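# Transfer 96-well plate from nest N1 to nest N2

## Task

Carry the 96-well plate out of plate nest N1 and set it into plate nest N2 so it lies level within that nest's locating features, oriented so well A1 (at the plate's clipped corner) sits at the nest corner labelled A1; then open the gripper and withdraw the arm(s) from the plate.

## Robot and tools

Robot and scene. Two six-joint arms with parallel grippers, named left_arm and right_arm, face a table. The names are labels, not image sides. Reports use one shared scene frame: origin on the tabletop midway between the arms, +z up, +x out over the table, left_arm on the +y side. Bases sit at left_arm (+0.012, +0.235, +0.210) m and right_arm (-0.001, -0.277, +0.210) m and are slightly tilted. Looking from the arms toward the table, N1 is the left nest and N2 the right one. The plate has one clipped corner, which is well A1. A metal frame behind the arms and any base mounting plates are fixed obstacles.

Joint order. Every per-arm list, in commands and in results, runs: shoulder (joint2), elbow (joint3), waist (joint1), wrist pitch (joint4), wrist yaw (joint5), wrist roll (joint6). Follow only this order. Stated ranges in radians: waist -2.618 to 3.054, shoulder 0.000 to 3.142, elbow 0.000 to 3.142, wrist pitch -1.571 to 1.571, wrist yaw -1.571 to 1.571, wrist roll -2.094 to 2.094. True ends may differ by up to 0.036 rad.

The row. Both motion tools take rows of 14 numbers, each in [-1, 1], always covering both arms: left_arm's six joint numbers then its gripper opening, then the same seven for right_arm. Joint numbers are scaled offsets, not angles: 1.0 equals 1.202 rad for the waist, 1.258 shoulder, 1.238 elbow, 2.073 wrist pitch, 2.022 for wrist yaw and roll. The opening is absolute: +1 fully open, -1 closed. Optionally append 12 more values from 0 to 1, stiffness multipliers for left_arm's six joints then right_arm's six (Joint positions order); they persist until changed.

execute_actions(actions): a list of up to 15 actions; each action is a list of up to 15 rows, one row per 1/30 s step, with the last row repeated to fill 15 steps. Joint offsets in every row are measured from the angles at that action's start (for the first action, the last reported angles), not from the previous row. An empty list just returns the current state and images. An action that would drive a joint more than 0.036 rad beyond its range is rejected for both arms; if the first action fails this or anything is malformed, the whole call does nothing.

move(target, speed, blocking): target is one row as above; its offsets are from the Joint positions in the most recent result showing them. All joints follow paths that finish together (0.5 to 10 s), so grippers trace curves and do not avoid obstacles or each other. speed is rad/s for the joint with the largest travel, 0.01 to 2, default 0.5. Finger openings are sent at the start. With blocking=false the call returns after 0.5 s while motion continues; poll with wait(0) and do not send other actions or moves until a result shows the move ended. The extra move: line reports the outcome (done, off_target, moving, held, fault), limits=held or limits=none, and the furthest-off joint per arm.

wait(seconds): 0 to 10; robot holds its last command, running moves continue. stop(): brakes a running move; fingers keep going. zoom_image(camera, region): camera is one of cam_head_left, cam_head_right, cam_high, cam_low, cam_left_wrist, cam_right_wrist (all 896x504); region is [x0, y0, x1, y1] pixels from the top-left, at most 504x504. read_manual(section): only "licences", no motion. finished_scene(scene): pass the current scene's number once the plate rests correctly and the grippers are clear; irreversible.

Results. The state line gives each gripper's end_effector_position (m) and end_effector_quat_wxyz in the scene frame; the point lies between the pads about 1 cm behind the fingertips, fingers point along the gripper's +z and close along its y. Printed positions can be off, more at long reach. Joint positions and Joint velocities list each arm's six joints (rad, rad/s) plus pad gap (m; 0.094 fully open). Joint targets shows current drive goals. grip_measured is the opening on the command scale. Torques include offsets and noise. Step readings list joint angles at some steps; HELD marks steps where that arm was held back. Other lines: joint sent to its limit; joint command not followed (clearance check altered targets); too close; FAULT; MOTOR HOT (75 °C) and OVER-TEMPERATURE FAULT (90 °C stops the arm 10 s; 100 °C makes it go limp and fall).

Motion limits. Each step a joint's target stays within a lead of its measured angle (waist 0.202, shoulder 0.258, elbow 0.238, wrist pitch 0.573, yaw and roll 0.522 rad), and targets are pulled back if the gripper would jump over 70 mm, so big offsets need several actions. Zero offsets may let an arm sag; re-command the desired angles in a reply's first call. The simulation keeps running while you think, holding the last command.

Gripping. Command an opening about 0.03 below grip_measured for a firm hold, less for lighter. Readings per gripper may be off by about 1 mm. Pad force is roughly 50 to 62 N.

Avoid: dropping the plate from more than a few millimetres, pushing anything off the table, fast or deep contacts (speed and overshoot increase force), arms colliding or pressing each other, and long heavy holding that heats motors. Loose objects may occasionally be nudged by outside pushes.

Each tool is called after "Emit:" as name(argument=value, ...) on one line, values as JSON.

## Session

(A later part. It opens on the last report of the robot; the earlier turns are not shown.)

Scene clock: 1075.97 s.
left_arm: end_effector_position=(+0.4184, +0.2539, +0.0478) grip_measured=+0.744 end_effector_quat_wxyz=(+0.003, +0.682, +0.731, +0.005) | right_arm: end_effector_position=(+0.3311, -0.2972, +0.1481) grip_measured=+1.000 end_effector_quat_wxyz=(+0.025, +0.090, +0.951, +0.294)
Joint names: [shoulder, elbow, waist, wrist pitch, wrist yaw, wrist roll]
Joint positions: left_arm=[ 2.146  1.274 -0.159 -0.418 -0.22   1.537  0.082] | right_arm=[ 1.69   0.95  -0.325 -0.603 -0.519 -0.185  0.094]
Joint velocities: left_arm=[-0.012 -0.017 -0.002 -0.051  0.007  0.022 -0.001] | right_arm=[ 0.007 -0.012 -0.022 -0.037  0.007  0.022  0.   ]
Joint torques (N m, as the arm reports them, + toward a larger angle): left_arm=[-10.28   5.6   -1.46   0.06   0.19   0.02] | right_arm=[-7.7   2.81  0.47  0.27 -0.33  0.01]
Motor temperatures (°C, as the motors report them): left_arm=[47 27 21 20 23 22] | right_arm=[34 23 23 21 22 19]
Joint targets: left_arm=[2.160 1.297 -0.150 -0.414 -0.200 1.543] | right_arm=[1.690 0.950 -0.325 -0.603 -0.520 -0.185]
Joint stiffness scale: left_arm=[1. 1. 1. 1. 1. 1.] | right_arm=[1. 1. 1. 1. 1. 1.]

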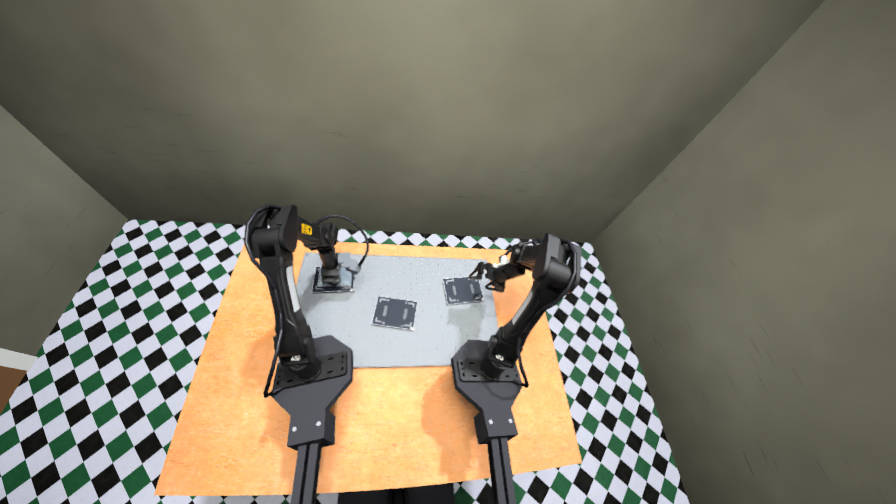

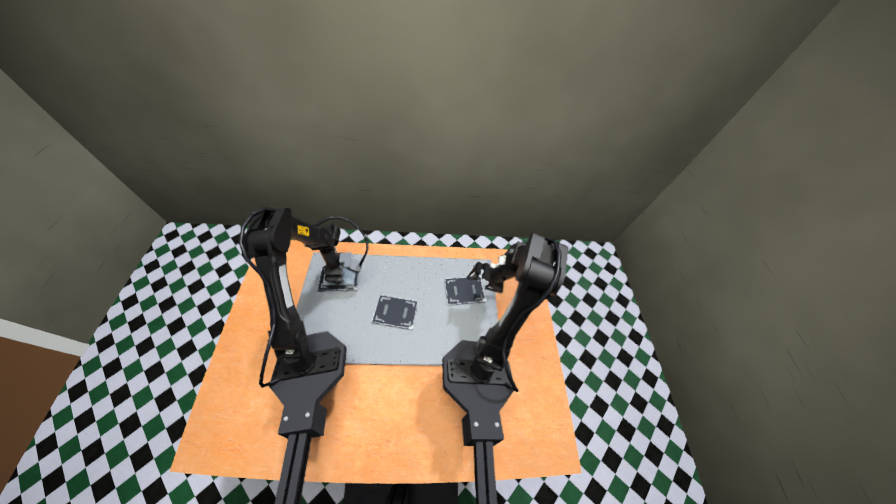

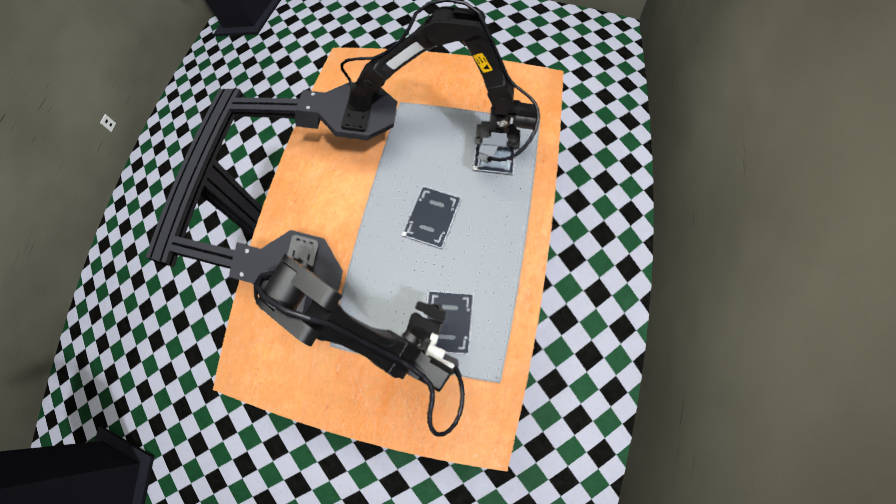

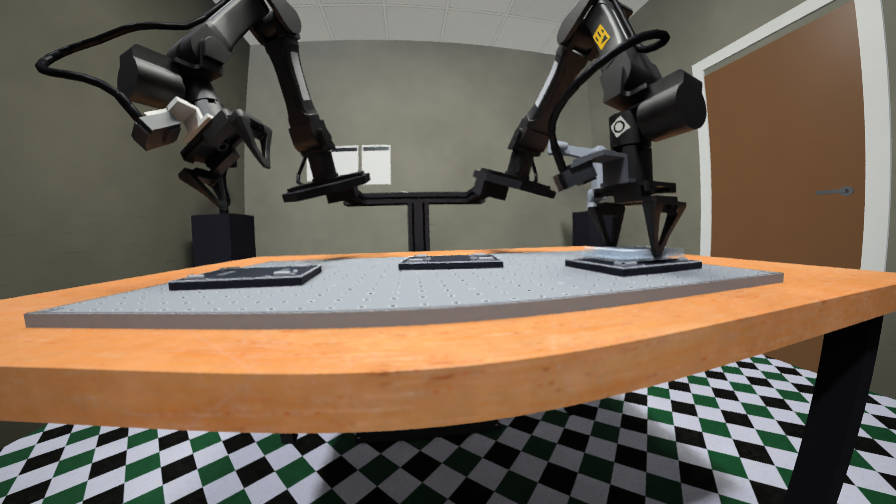

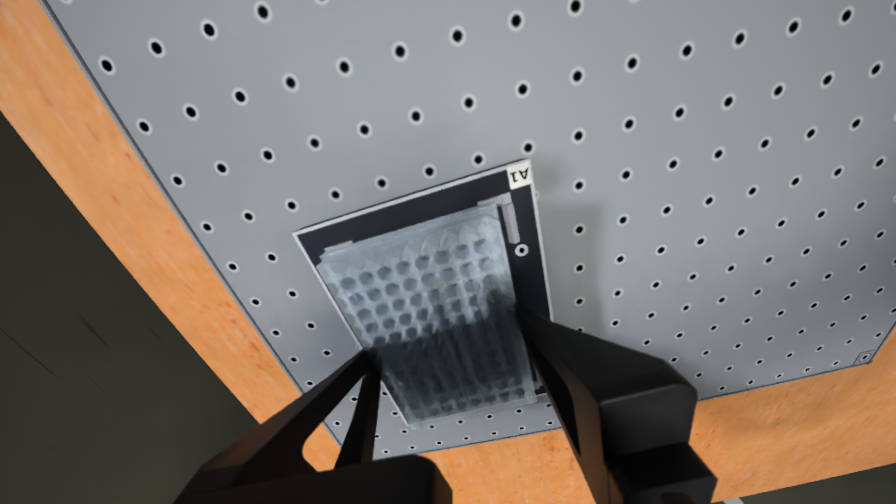

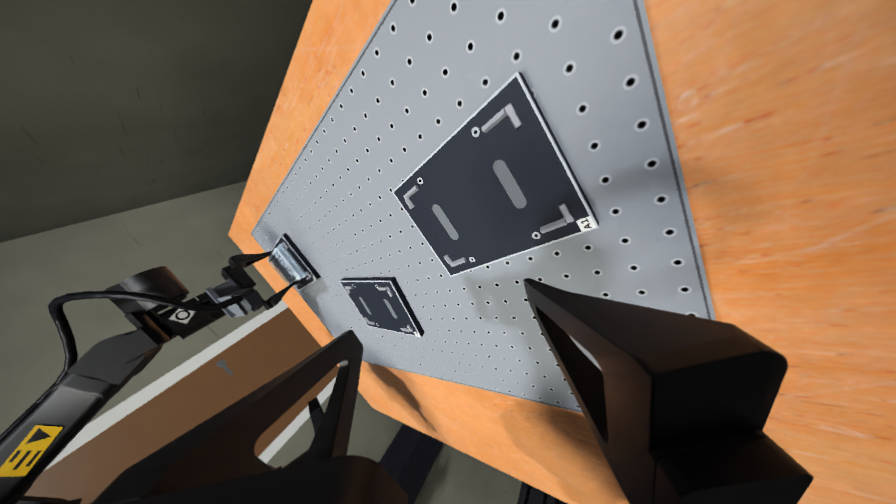

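Emit:
execute_actions(actions=[[[-0.004,0.019,0.005,0.002,0.010,0.003,0.72,0,0,0,0,0,0,1],[-0.004,0.019,0.005,0.002,0.010,0.003,0.72,0,0,0,0,0,0,1],[-0.004,0.019,0.005,0.0,0.010,0.003,0.72,0,0,0,0,0,0,1],[-0.004,0.019,0.005,-0.002,0.010,0.003,0.72,0,0,0,0,0,0,1],[-0.004,0.019,0.005,-0.004,0.010,0.003,0.72,0,0,0,0,0,0,1],[-0.004,0.019,0.005,-0.006,0.010,0.003,0.72,0,0,0,0,0,0,1],[-0.004,0.019,0.005,-0.008,0.010,0.003,0.72,0,0,0,0,0,0,1],[-0.004,0.019,0.005,-0.010,0.010,0.003,0.72,0,0,0,0,0,0,1],[-0.004,0.019,0.005,-0.012,0.010,0.003,0.72,0,0,0,0,0,0,1],[-0.004,0.019,0.005,-0.014,0.010,0.003,0.72,0,0,0,0,0,0,1]]])

Emit:
zoom_image(camera="cam_left_wrist", region=[275,145,575,445])

Scene clock: 1090.43 s.
left_arm: end_effector_position=(+0.4183, +0.2539, +0.0478) grip_measured=+0.744 end_effector_quat_wxyz=(+0.003, +0.682, +0.731, +0.005) | right_arm: end_effector_position=(+0.3310, -0.2973, +0.1480) grip_measured=+1.000 end_effector_quat_wxyz=(+0.025, +0.090, +0.951, +0.293)
Joint names: [shoulder, elbow, waist, wrist pitch, wrist yaw, wrist roll]
Joint positions: left_arm=[ 2.146  1.274 -0.159 -0.419 -0.22   1.537  0.082] | right_arm=[ 1.69   0.95  -0.325 -0.603 -0.519 -0.185  0.094]
Joint velocities: left_arm=[ 0.007 -0.017  0.002  0.007  0.037 -0.051  0.   ] | right_arm=[-0.012 -0.007 -0.012  0.022 -0.051  0.007  0.   ]
Joint torques (N m, as the arm reports them, + toward a larger angle): left_arm=[-11.83   5.6   -1.71  -0.24   0.19   0.02] | right_arm=[-7.71  2.81  0.46  0.26 -0.34  0.01]
Motor temperatures (°C, as the motors report them): left_arm=[47 27 21 20 23 22] | right_arm=[34 23 23 21 22 19]
Joint targets: left_arm=[2.141 1.297 -0.153 -0.447 -0.200 1.543] | right_arm=[1.690 0.950 -0.325 -0.603 -0.519 -0.185]
Joint stiffness scale: left_arm=[1. 1. 1. 1. 1. 1.] | right_arm=[1. 1. 1. 1. 1. 1.]
Step readings (joint positions):
0: left_arm=[2.146 1.274 -0.159 -0.418 -0.220 1.537] | right_arm=[1.690 0.950 -0.325 -0.603 -0.519 -0.185]
1: left_arm=[2.146 1.274 -0.159 -0.418 -0.220 1.537] | right_arm=[1.690 0.950 -0.325 -0.603 -0.519 -0.185]
2: left_arm=[2.146 1.274 -0.159 -0.418 -0.220 1.537] | right_arm=[1.690 0.950 -0.325 -0.603 -0.519 -0.185]
4: left_arm=[2.146 1.274 -0.159 -0.418 -0.220 1.537] | right_arm=[1.690 0.950 -0.325 -0.603 -0.519 -0.185]
8: left_arm=[2.146 1.274 -0.159 -0.418 -0.220 1.537] | right_arm=[1.690 0.950 -0.325 -0.603 -0.519 -0.185]
15: Joint positions above

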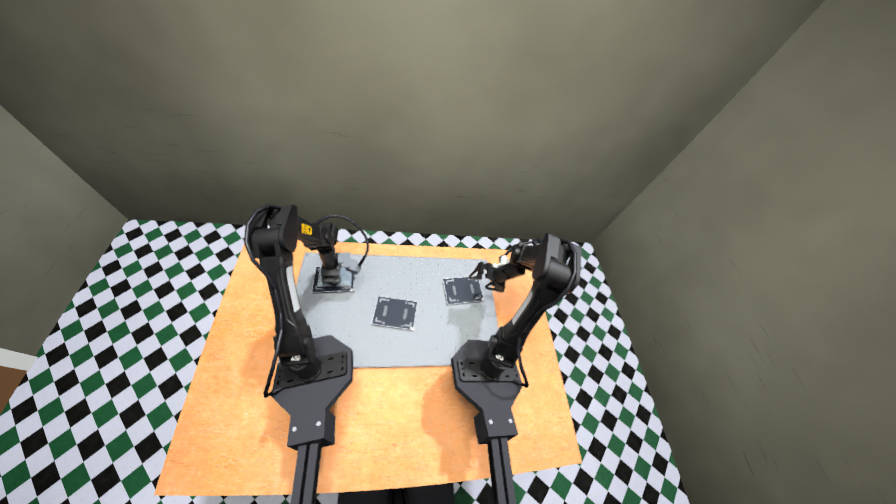

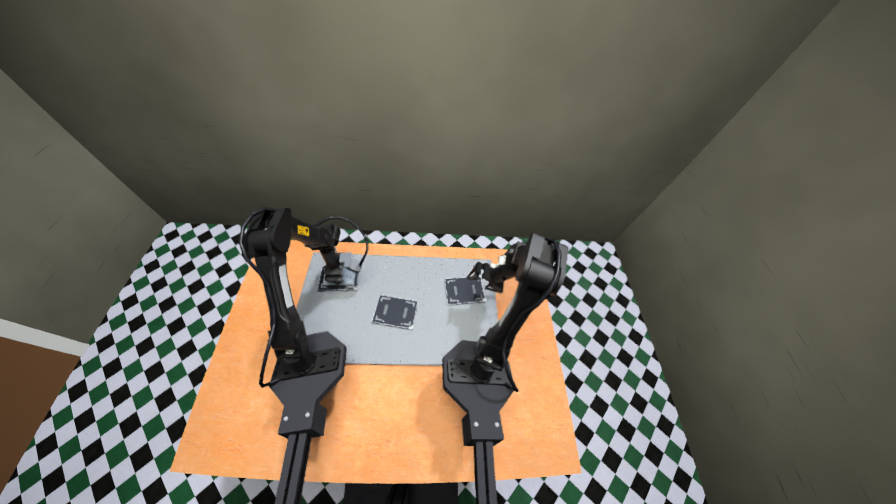

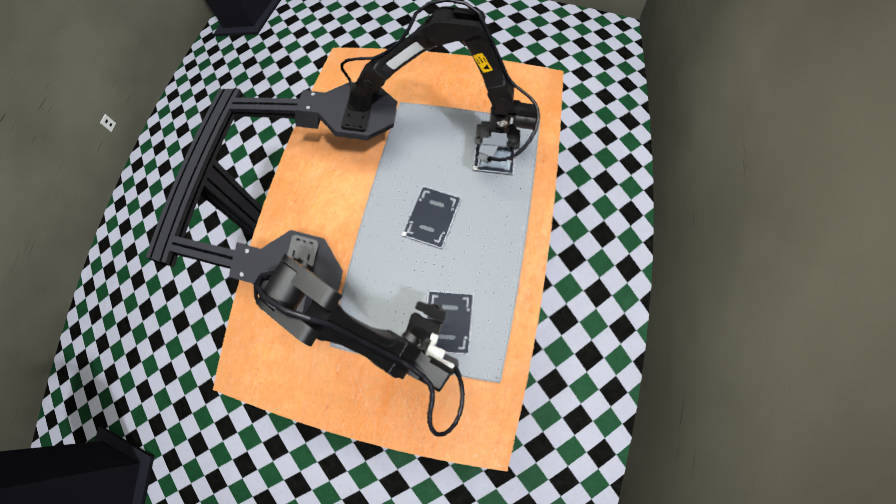

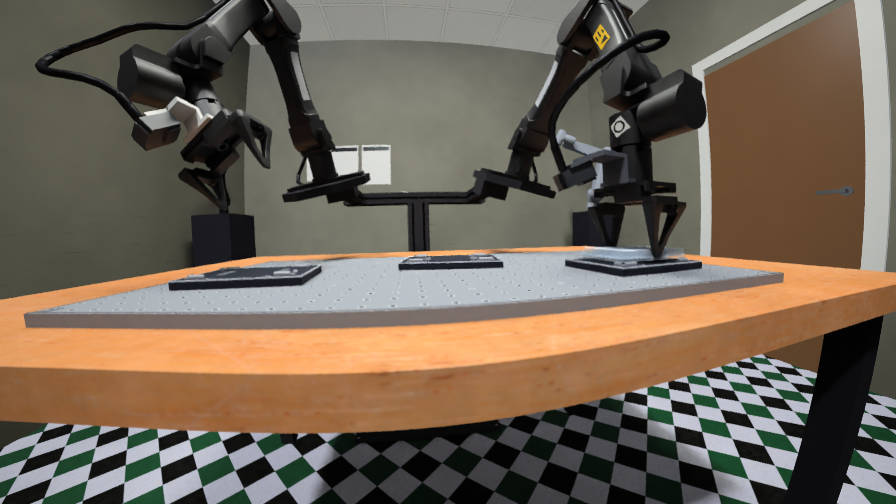

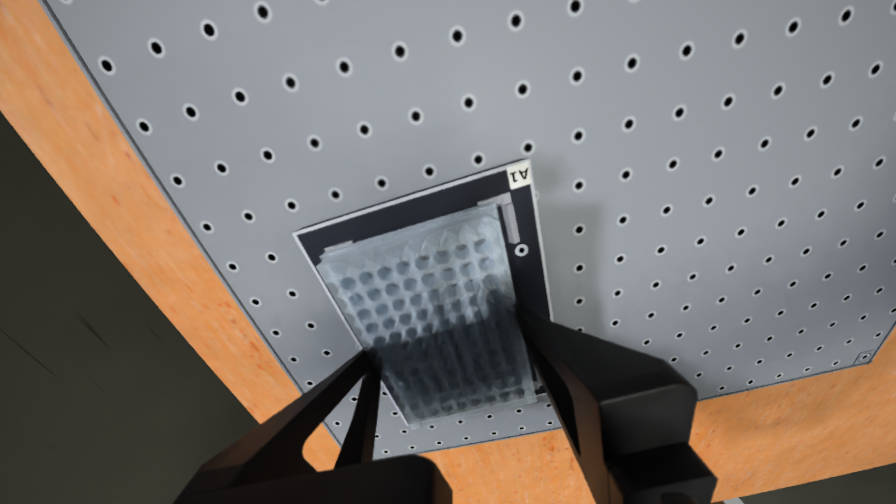

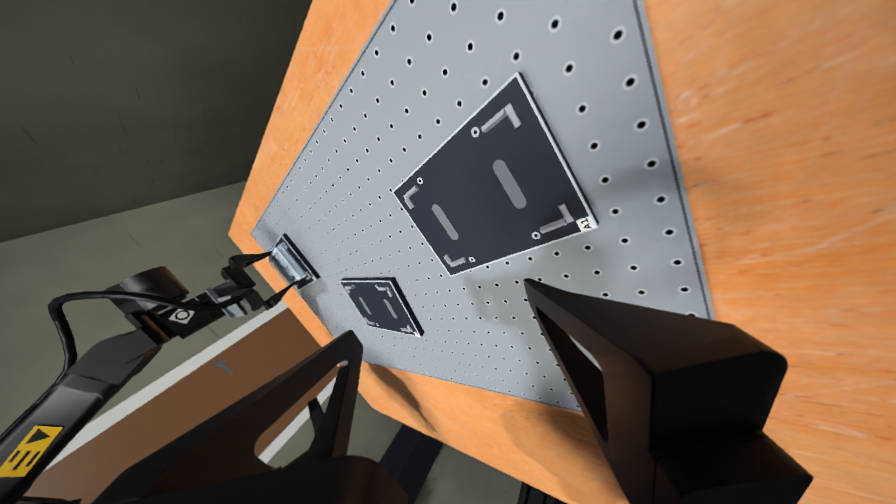

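Region (275, 145, 575, 445) of cam_left_wrist's 896x504 image, scaled by 1.680, with more detail than that image has.

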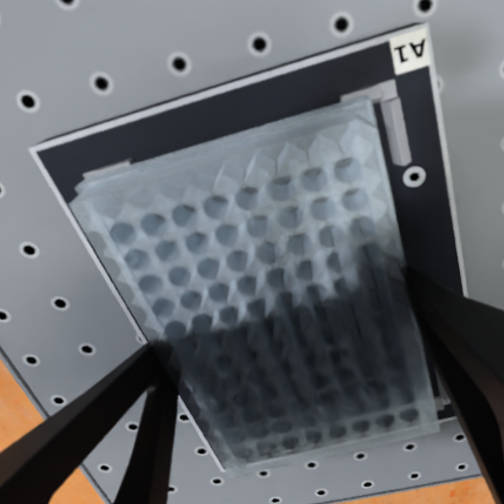

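Emit:
execute_actions(actions=[[[-0.008,0.019,0.005,-0.0135,0.010,0.003,0.72,0,0,0,0,0,0,1],[-0.011,0.019,0.005,-0.0135,0.010,0.003,0.72,0,0,0,0,0,0,1],[-0.014,0.019,0.005,-0.0135,0.010,0.003,0.72,0,0,0,0,0,0,1],[-0.017,0.019,0.005,-0.0135,0.010,0.003,0.72,0,0,0,0,0,0,1],[-0.019,0.019,0.005,-0.0135,0.010,0.003,0.72,0,0,0,0,0,0,1],[-0.021,0.019,0.005,-0.0135,0.010,0.003,0.72,0,0,0,0,0,0,1],[-0.023,0.019,0.005,-0.0135,0.010,0.003,0.72,0,0,0,0,0,0,1],[-0.025,0.019,0.005,-0.0135,0.010,0.003,0.72,0,0,0,0,0,0,1]]])

Emit:
zoom_image(camera="cam_left_wrist", region=[275,145,575,445])

Scene clock: 1097.93 s.
left_arm: end_effector_position=(+0.4181, +0.2543, +0.0497) grip_measured=+0.744 end_effector_quat_wxyz=(+0.002, +0.682, +0.731, +0.004) | right_arm: end_effector_position=(+0.3310, -0.2973, +0.1480) grip_measured=+1.000 end_effector_quat_wxyz=(+0.025, +0.090, +0.951, +0.293)
Joint names: [shoulder, elbow, waist, wrist pitch, wrist yaw, wrist roll]
Joint positions: left_arm=[ 2.141  1.274 -0.159 -0.425 -0.22   1.537  0.082] | right_arm=[ 1.69   0.95  -0.325 -0.603 -0.518 -0.185  0.094]
Joint velocities: left_arm=[-0.002 -0.002 -0.012 -0.095 -0.022  0.007 -0.   ] | right_arm=[-0.007 -0.012 -0.007  0.051 -0.066 -0.022  0.   ]
Joint torques (N m, as the arm reports them, + toward a larger angle): left_arm=[-13.54   5.63  -1.7   -0.16   0.19   0.02] | right_arm=[-7.7   2.8   0.49  0.27 -0.35  0.02]
Motor temperatures (°C, as the motors report them): left_arm=[48 27 21 20 23 22] | right_arm=[34 23 23 21 22 19]
Joint targets: left_arm=[2.115 1.297 -0.153 -0.447 -0.200 1.543] | right_arm=[1.690 0.950 -0.325 -0.603 -0.519 -0.185]
Joint stiffness scale: left_arm=[1. 1. 1. 1. 1. 1.] | right_arm=[1. 1. 1. 1. 1. 1.]
Step readings (joint positions):
0: left_arm=[2.146 1.274 -0.159 -0.419 -0.220 1.537] | right_arm=[1.690 0.950 -0.325 -0.603 -0.519 -0.185]
1: left_arm=[2.146 1.274 -0.159 -0.419 -0.220 1.537] | right_arm=[1.690 0.950 -0.325 -0.603 -0.519 -0.185]
2: left_arm=[2.146 1.274 -0.159 -0.419 -0.220 1.537] | right_arm=[1.690 0.950 -0.325 -0.603 -0.518 -0.185]
4: left_arm=[2.146 1.274 -0.159 -0.419 -0.220 1.537] | right_arm=[1.690 0.950 -0.325 -0.603 -0.518 -0.185]
8: left_arm=[2.146 1.274 -0.159 -0.419 -0.220 1.537] | right_arm=[1.690 0.950 -0.325 -0.603 -0.518 -0.185]
15: Joint positions above

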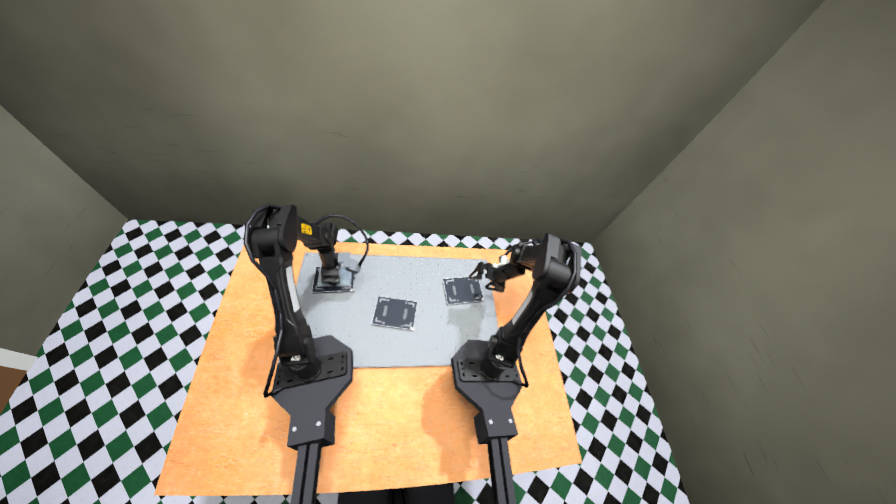

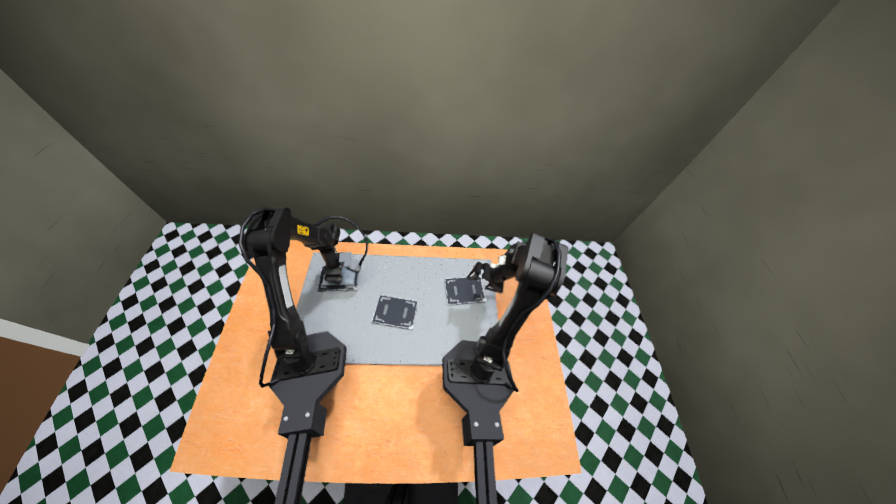

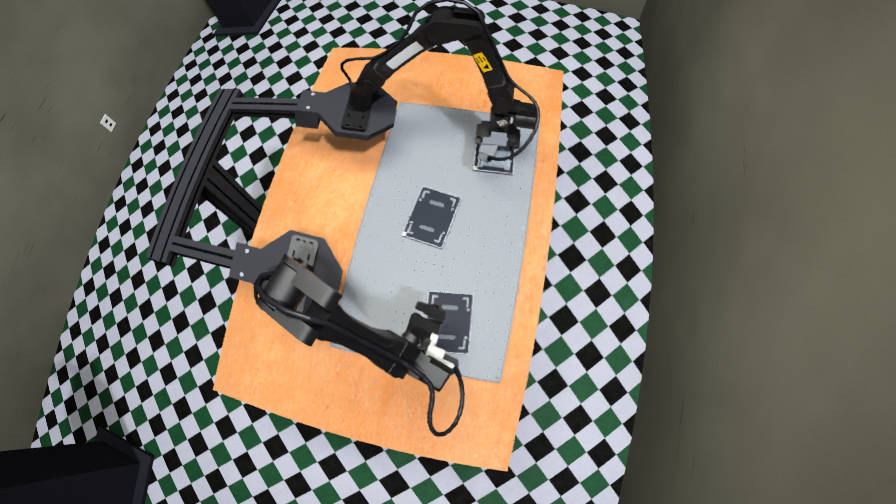

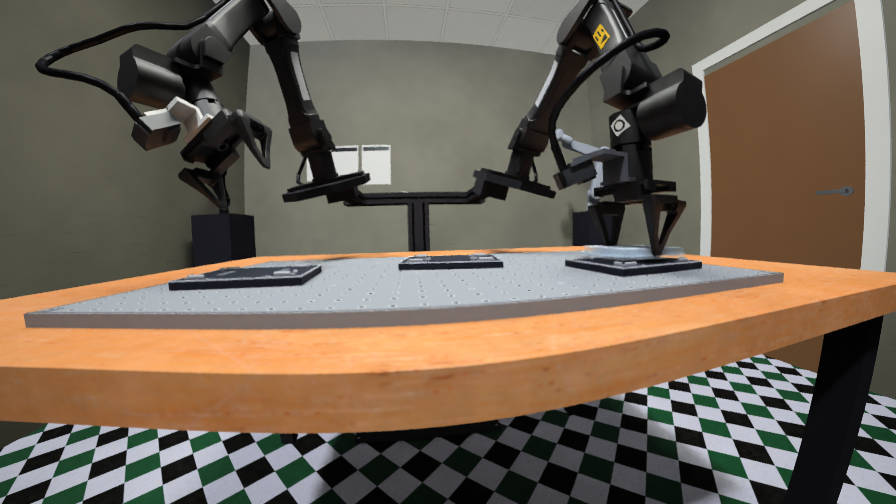

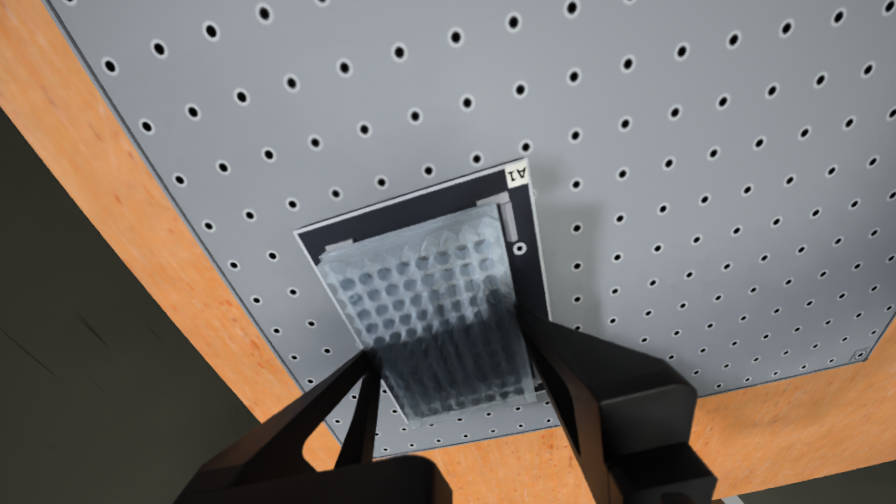

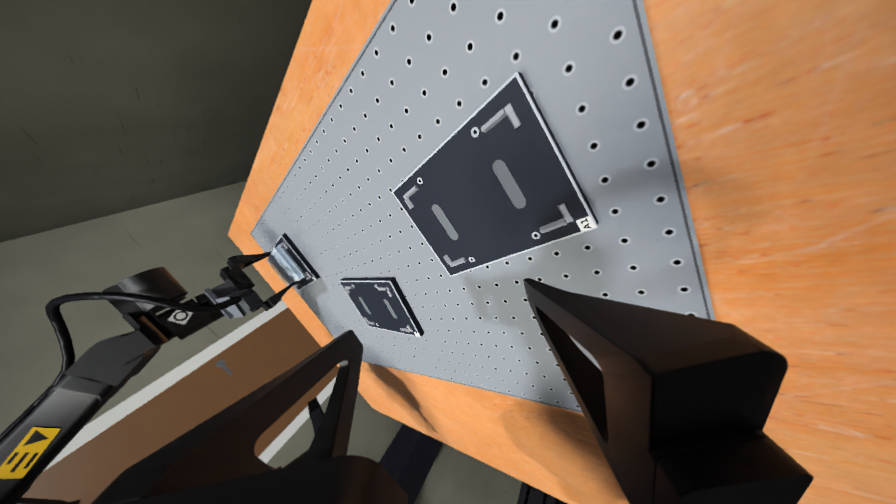

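Region (275, 145, 575, 445) of cam_left_wrist's 896x504 image, scaled by 1.680, with more detail than that image has.

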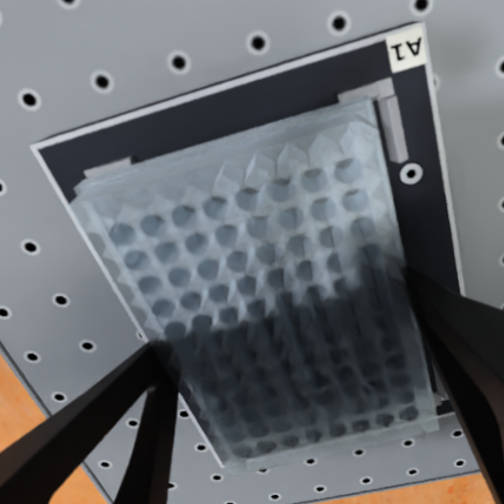

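Emit:
wait(seconds=0)

Emit:
zoom_image(camera="cam_left_wrist", region=[275,145,575,445])

Scene clock: 1100.50 s.
left_arm: end_effector_position=(+0.4176, +0.2543, +0.0497) grip_measured=+0.744 end_effector_quat_wxyz=(+0.001, +0.682, +0.731, +0.004) | right_arm: end_effector_position=(+0.3310, -0.2974, +0.1480) grip_measured=+1.000 end_effector_quat_wxyz=(+0.025, +0.090, +0.952, +0.293)
Joint names: [shoulder, elbow, waist, wrist pitch, wrist yaw, wrist roll]
Joint positions: left_arm=[ 2.141  1.274 -0.159 -0.427 -0.22   1.537  0.082] | right_arm=[ 1.69   0.95  -0.325 -0.603 -0.518 -0.185  0.094]
Joint velocities: left_arm=[-0.007 -0.017 -0.007 -0.007 -0.037 -0.007 -0.001] | right_arm=[-0.027 -0.002 -0.007  0.022 -0.066  0.051  0.   ]
Joint torques (N m, as the arm reports them, + toward a larger angle): left_arm=[-13.54   5.62  -1.7   -0.16   0.19   0.01] | right_arm=[-7.72  2.83  0.44  0.27 -0.34  0.02]
Motor temperatures (°C, as the motors report them): left_arm=[49 27 21 20 23 22] | right_arm=[34 23 23 21 22 19]
Joint targets: left_arm=[2.115 1.297 -0.153 -0.447 -0.200 1.543] | right_arm=[1.690 0.950 -0.325 -0.603 -0.519 -0.185]
Joint stiffness scale: left_arm=[1. 1. 1. 1. 1. 1.] | right_arm=[1. 1. 1. 1. 1. 1.]

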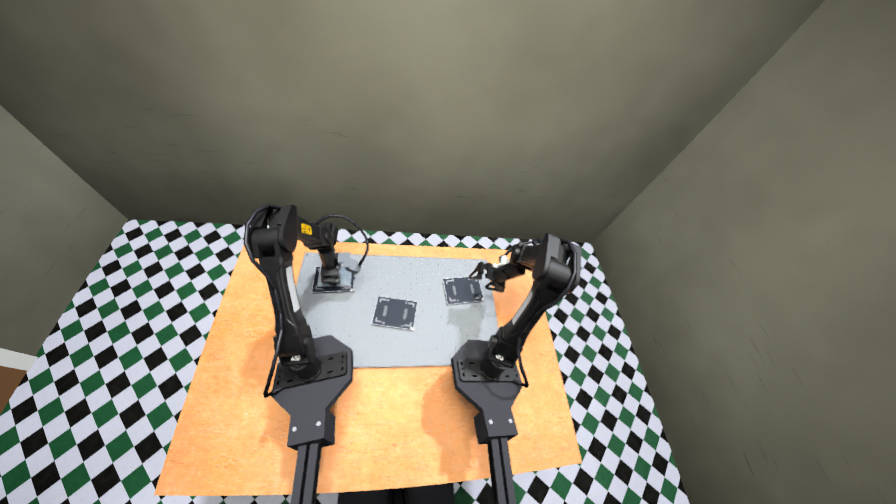

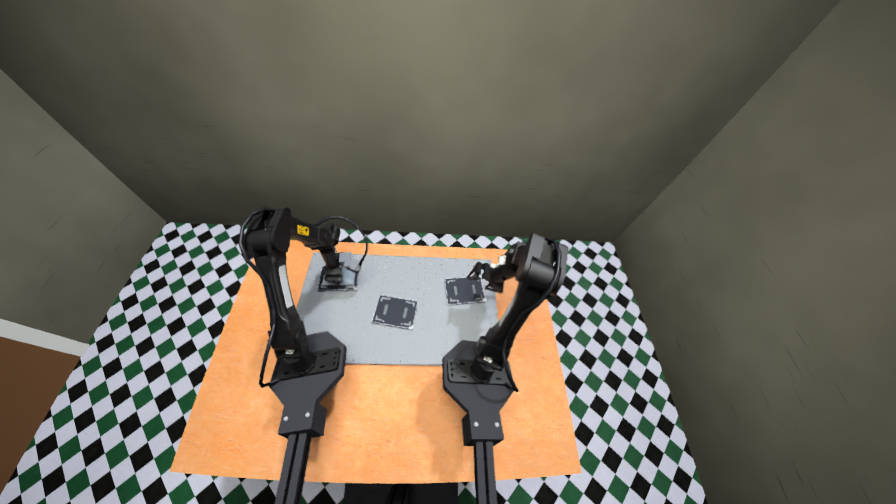

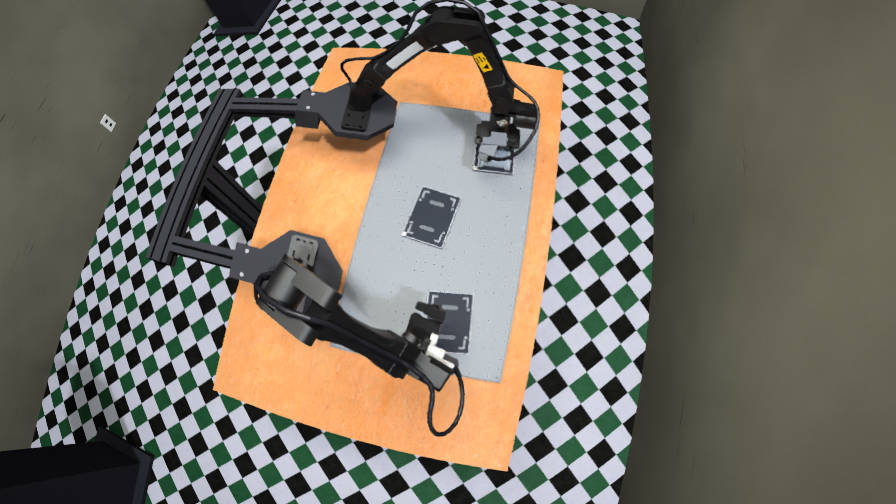

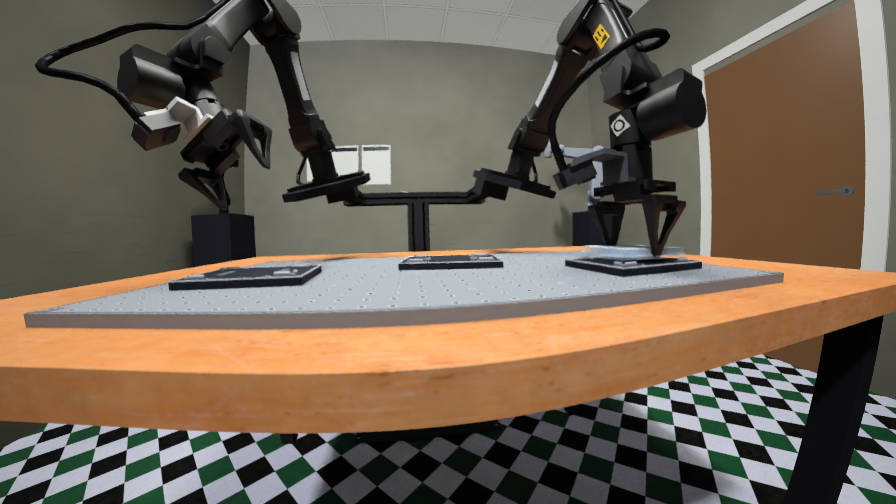

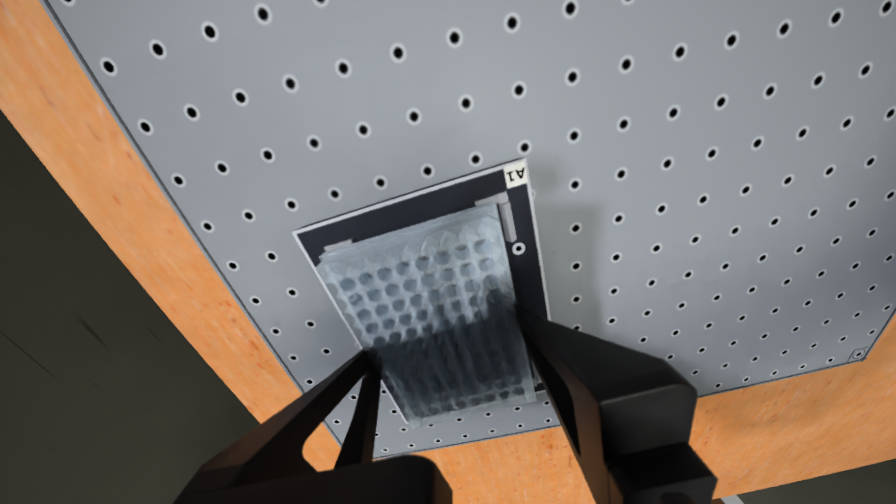

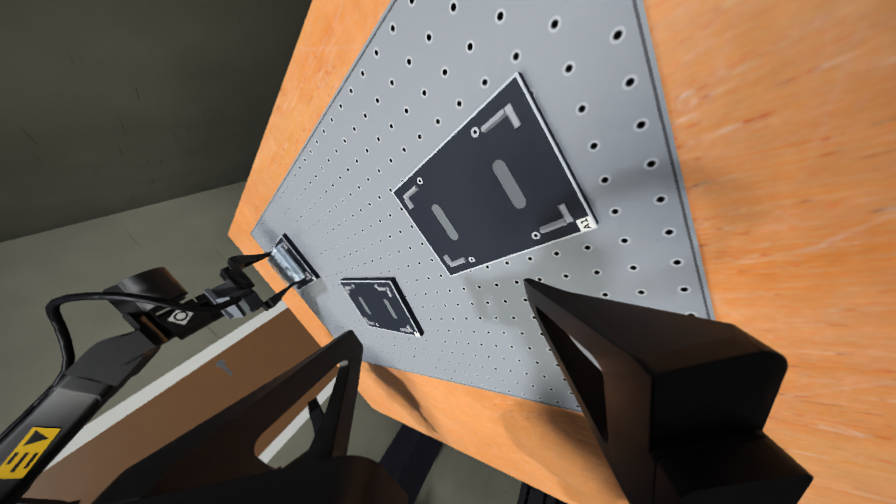

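Region (275, 145, 575, 445) of cam_left_wrist's 896x504 image, scaled by 1.680, with more detail than that image has.

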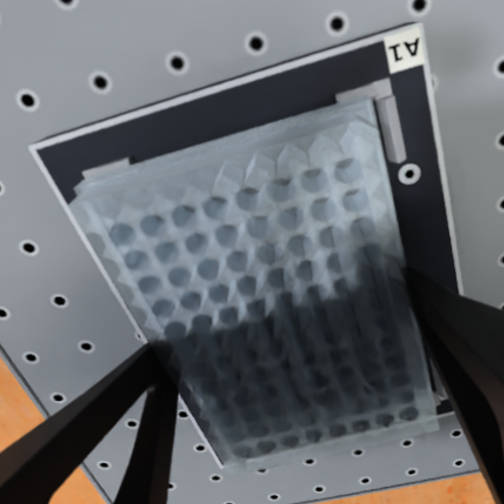

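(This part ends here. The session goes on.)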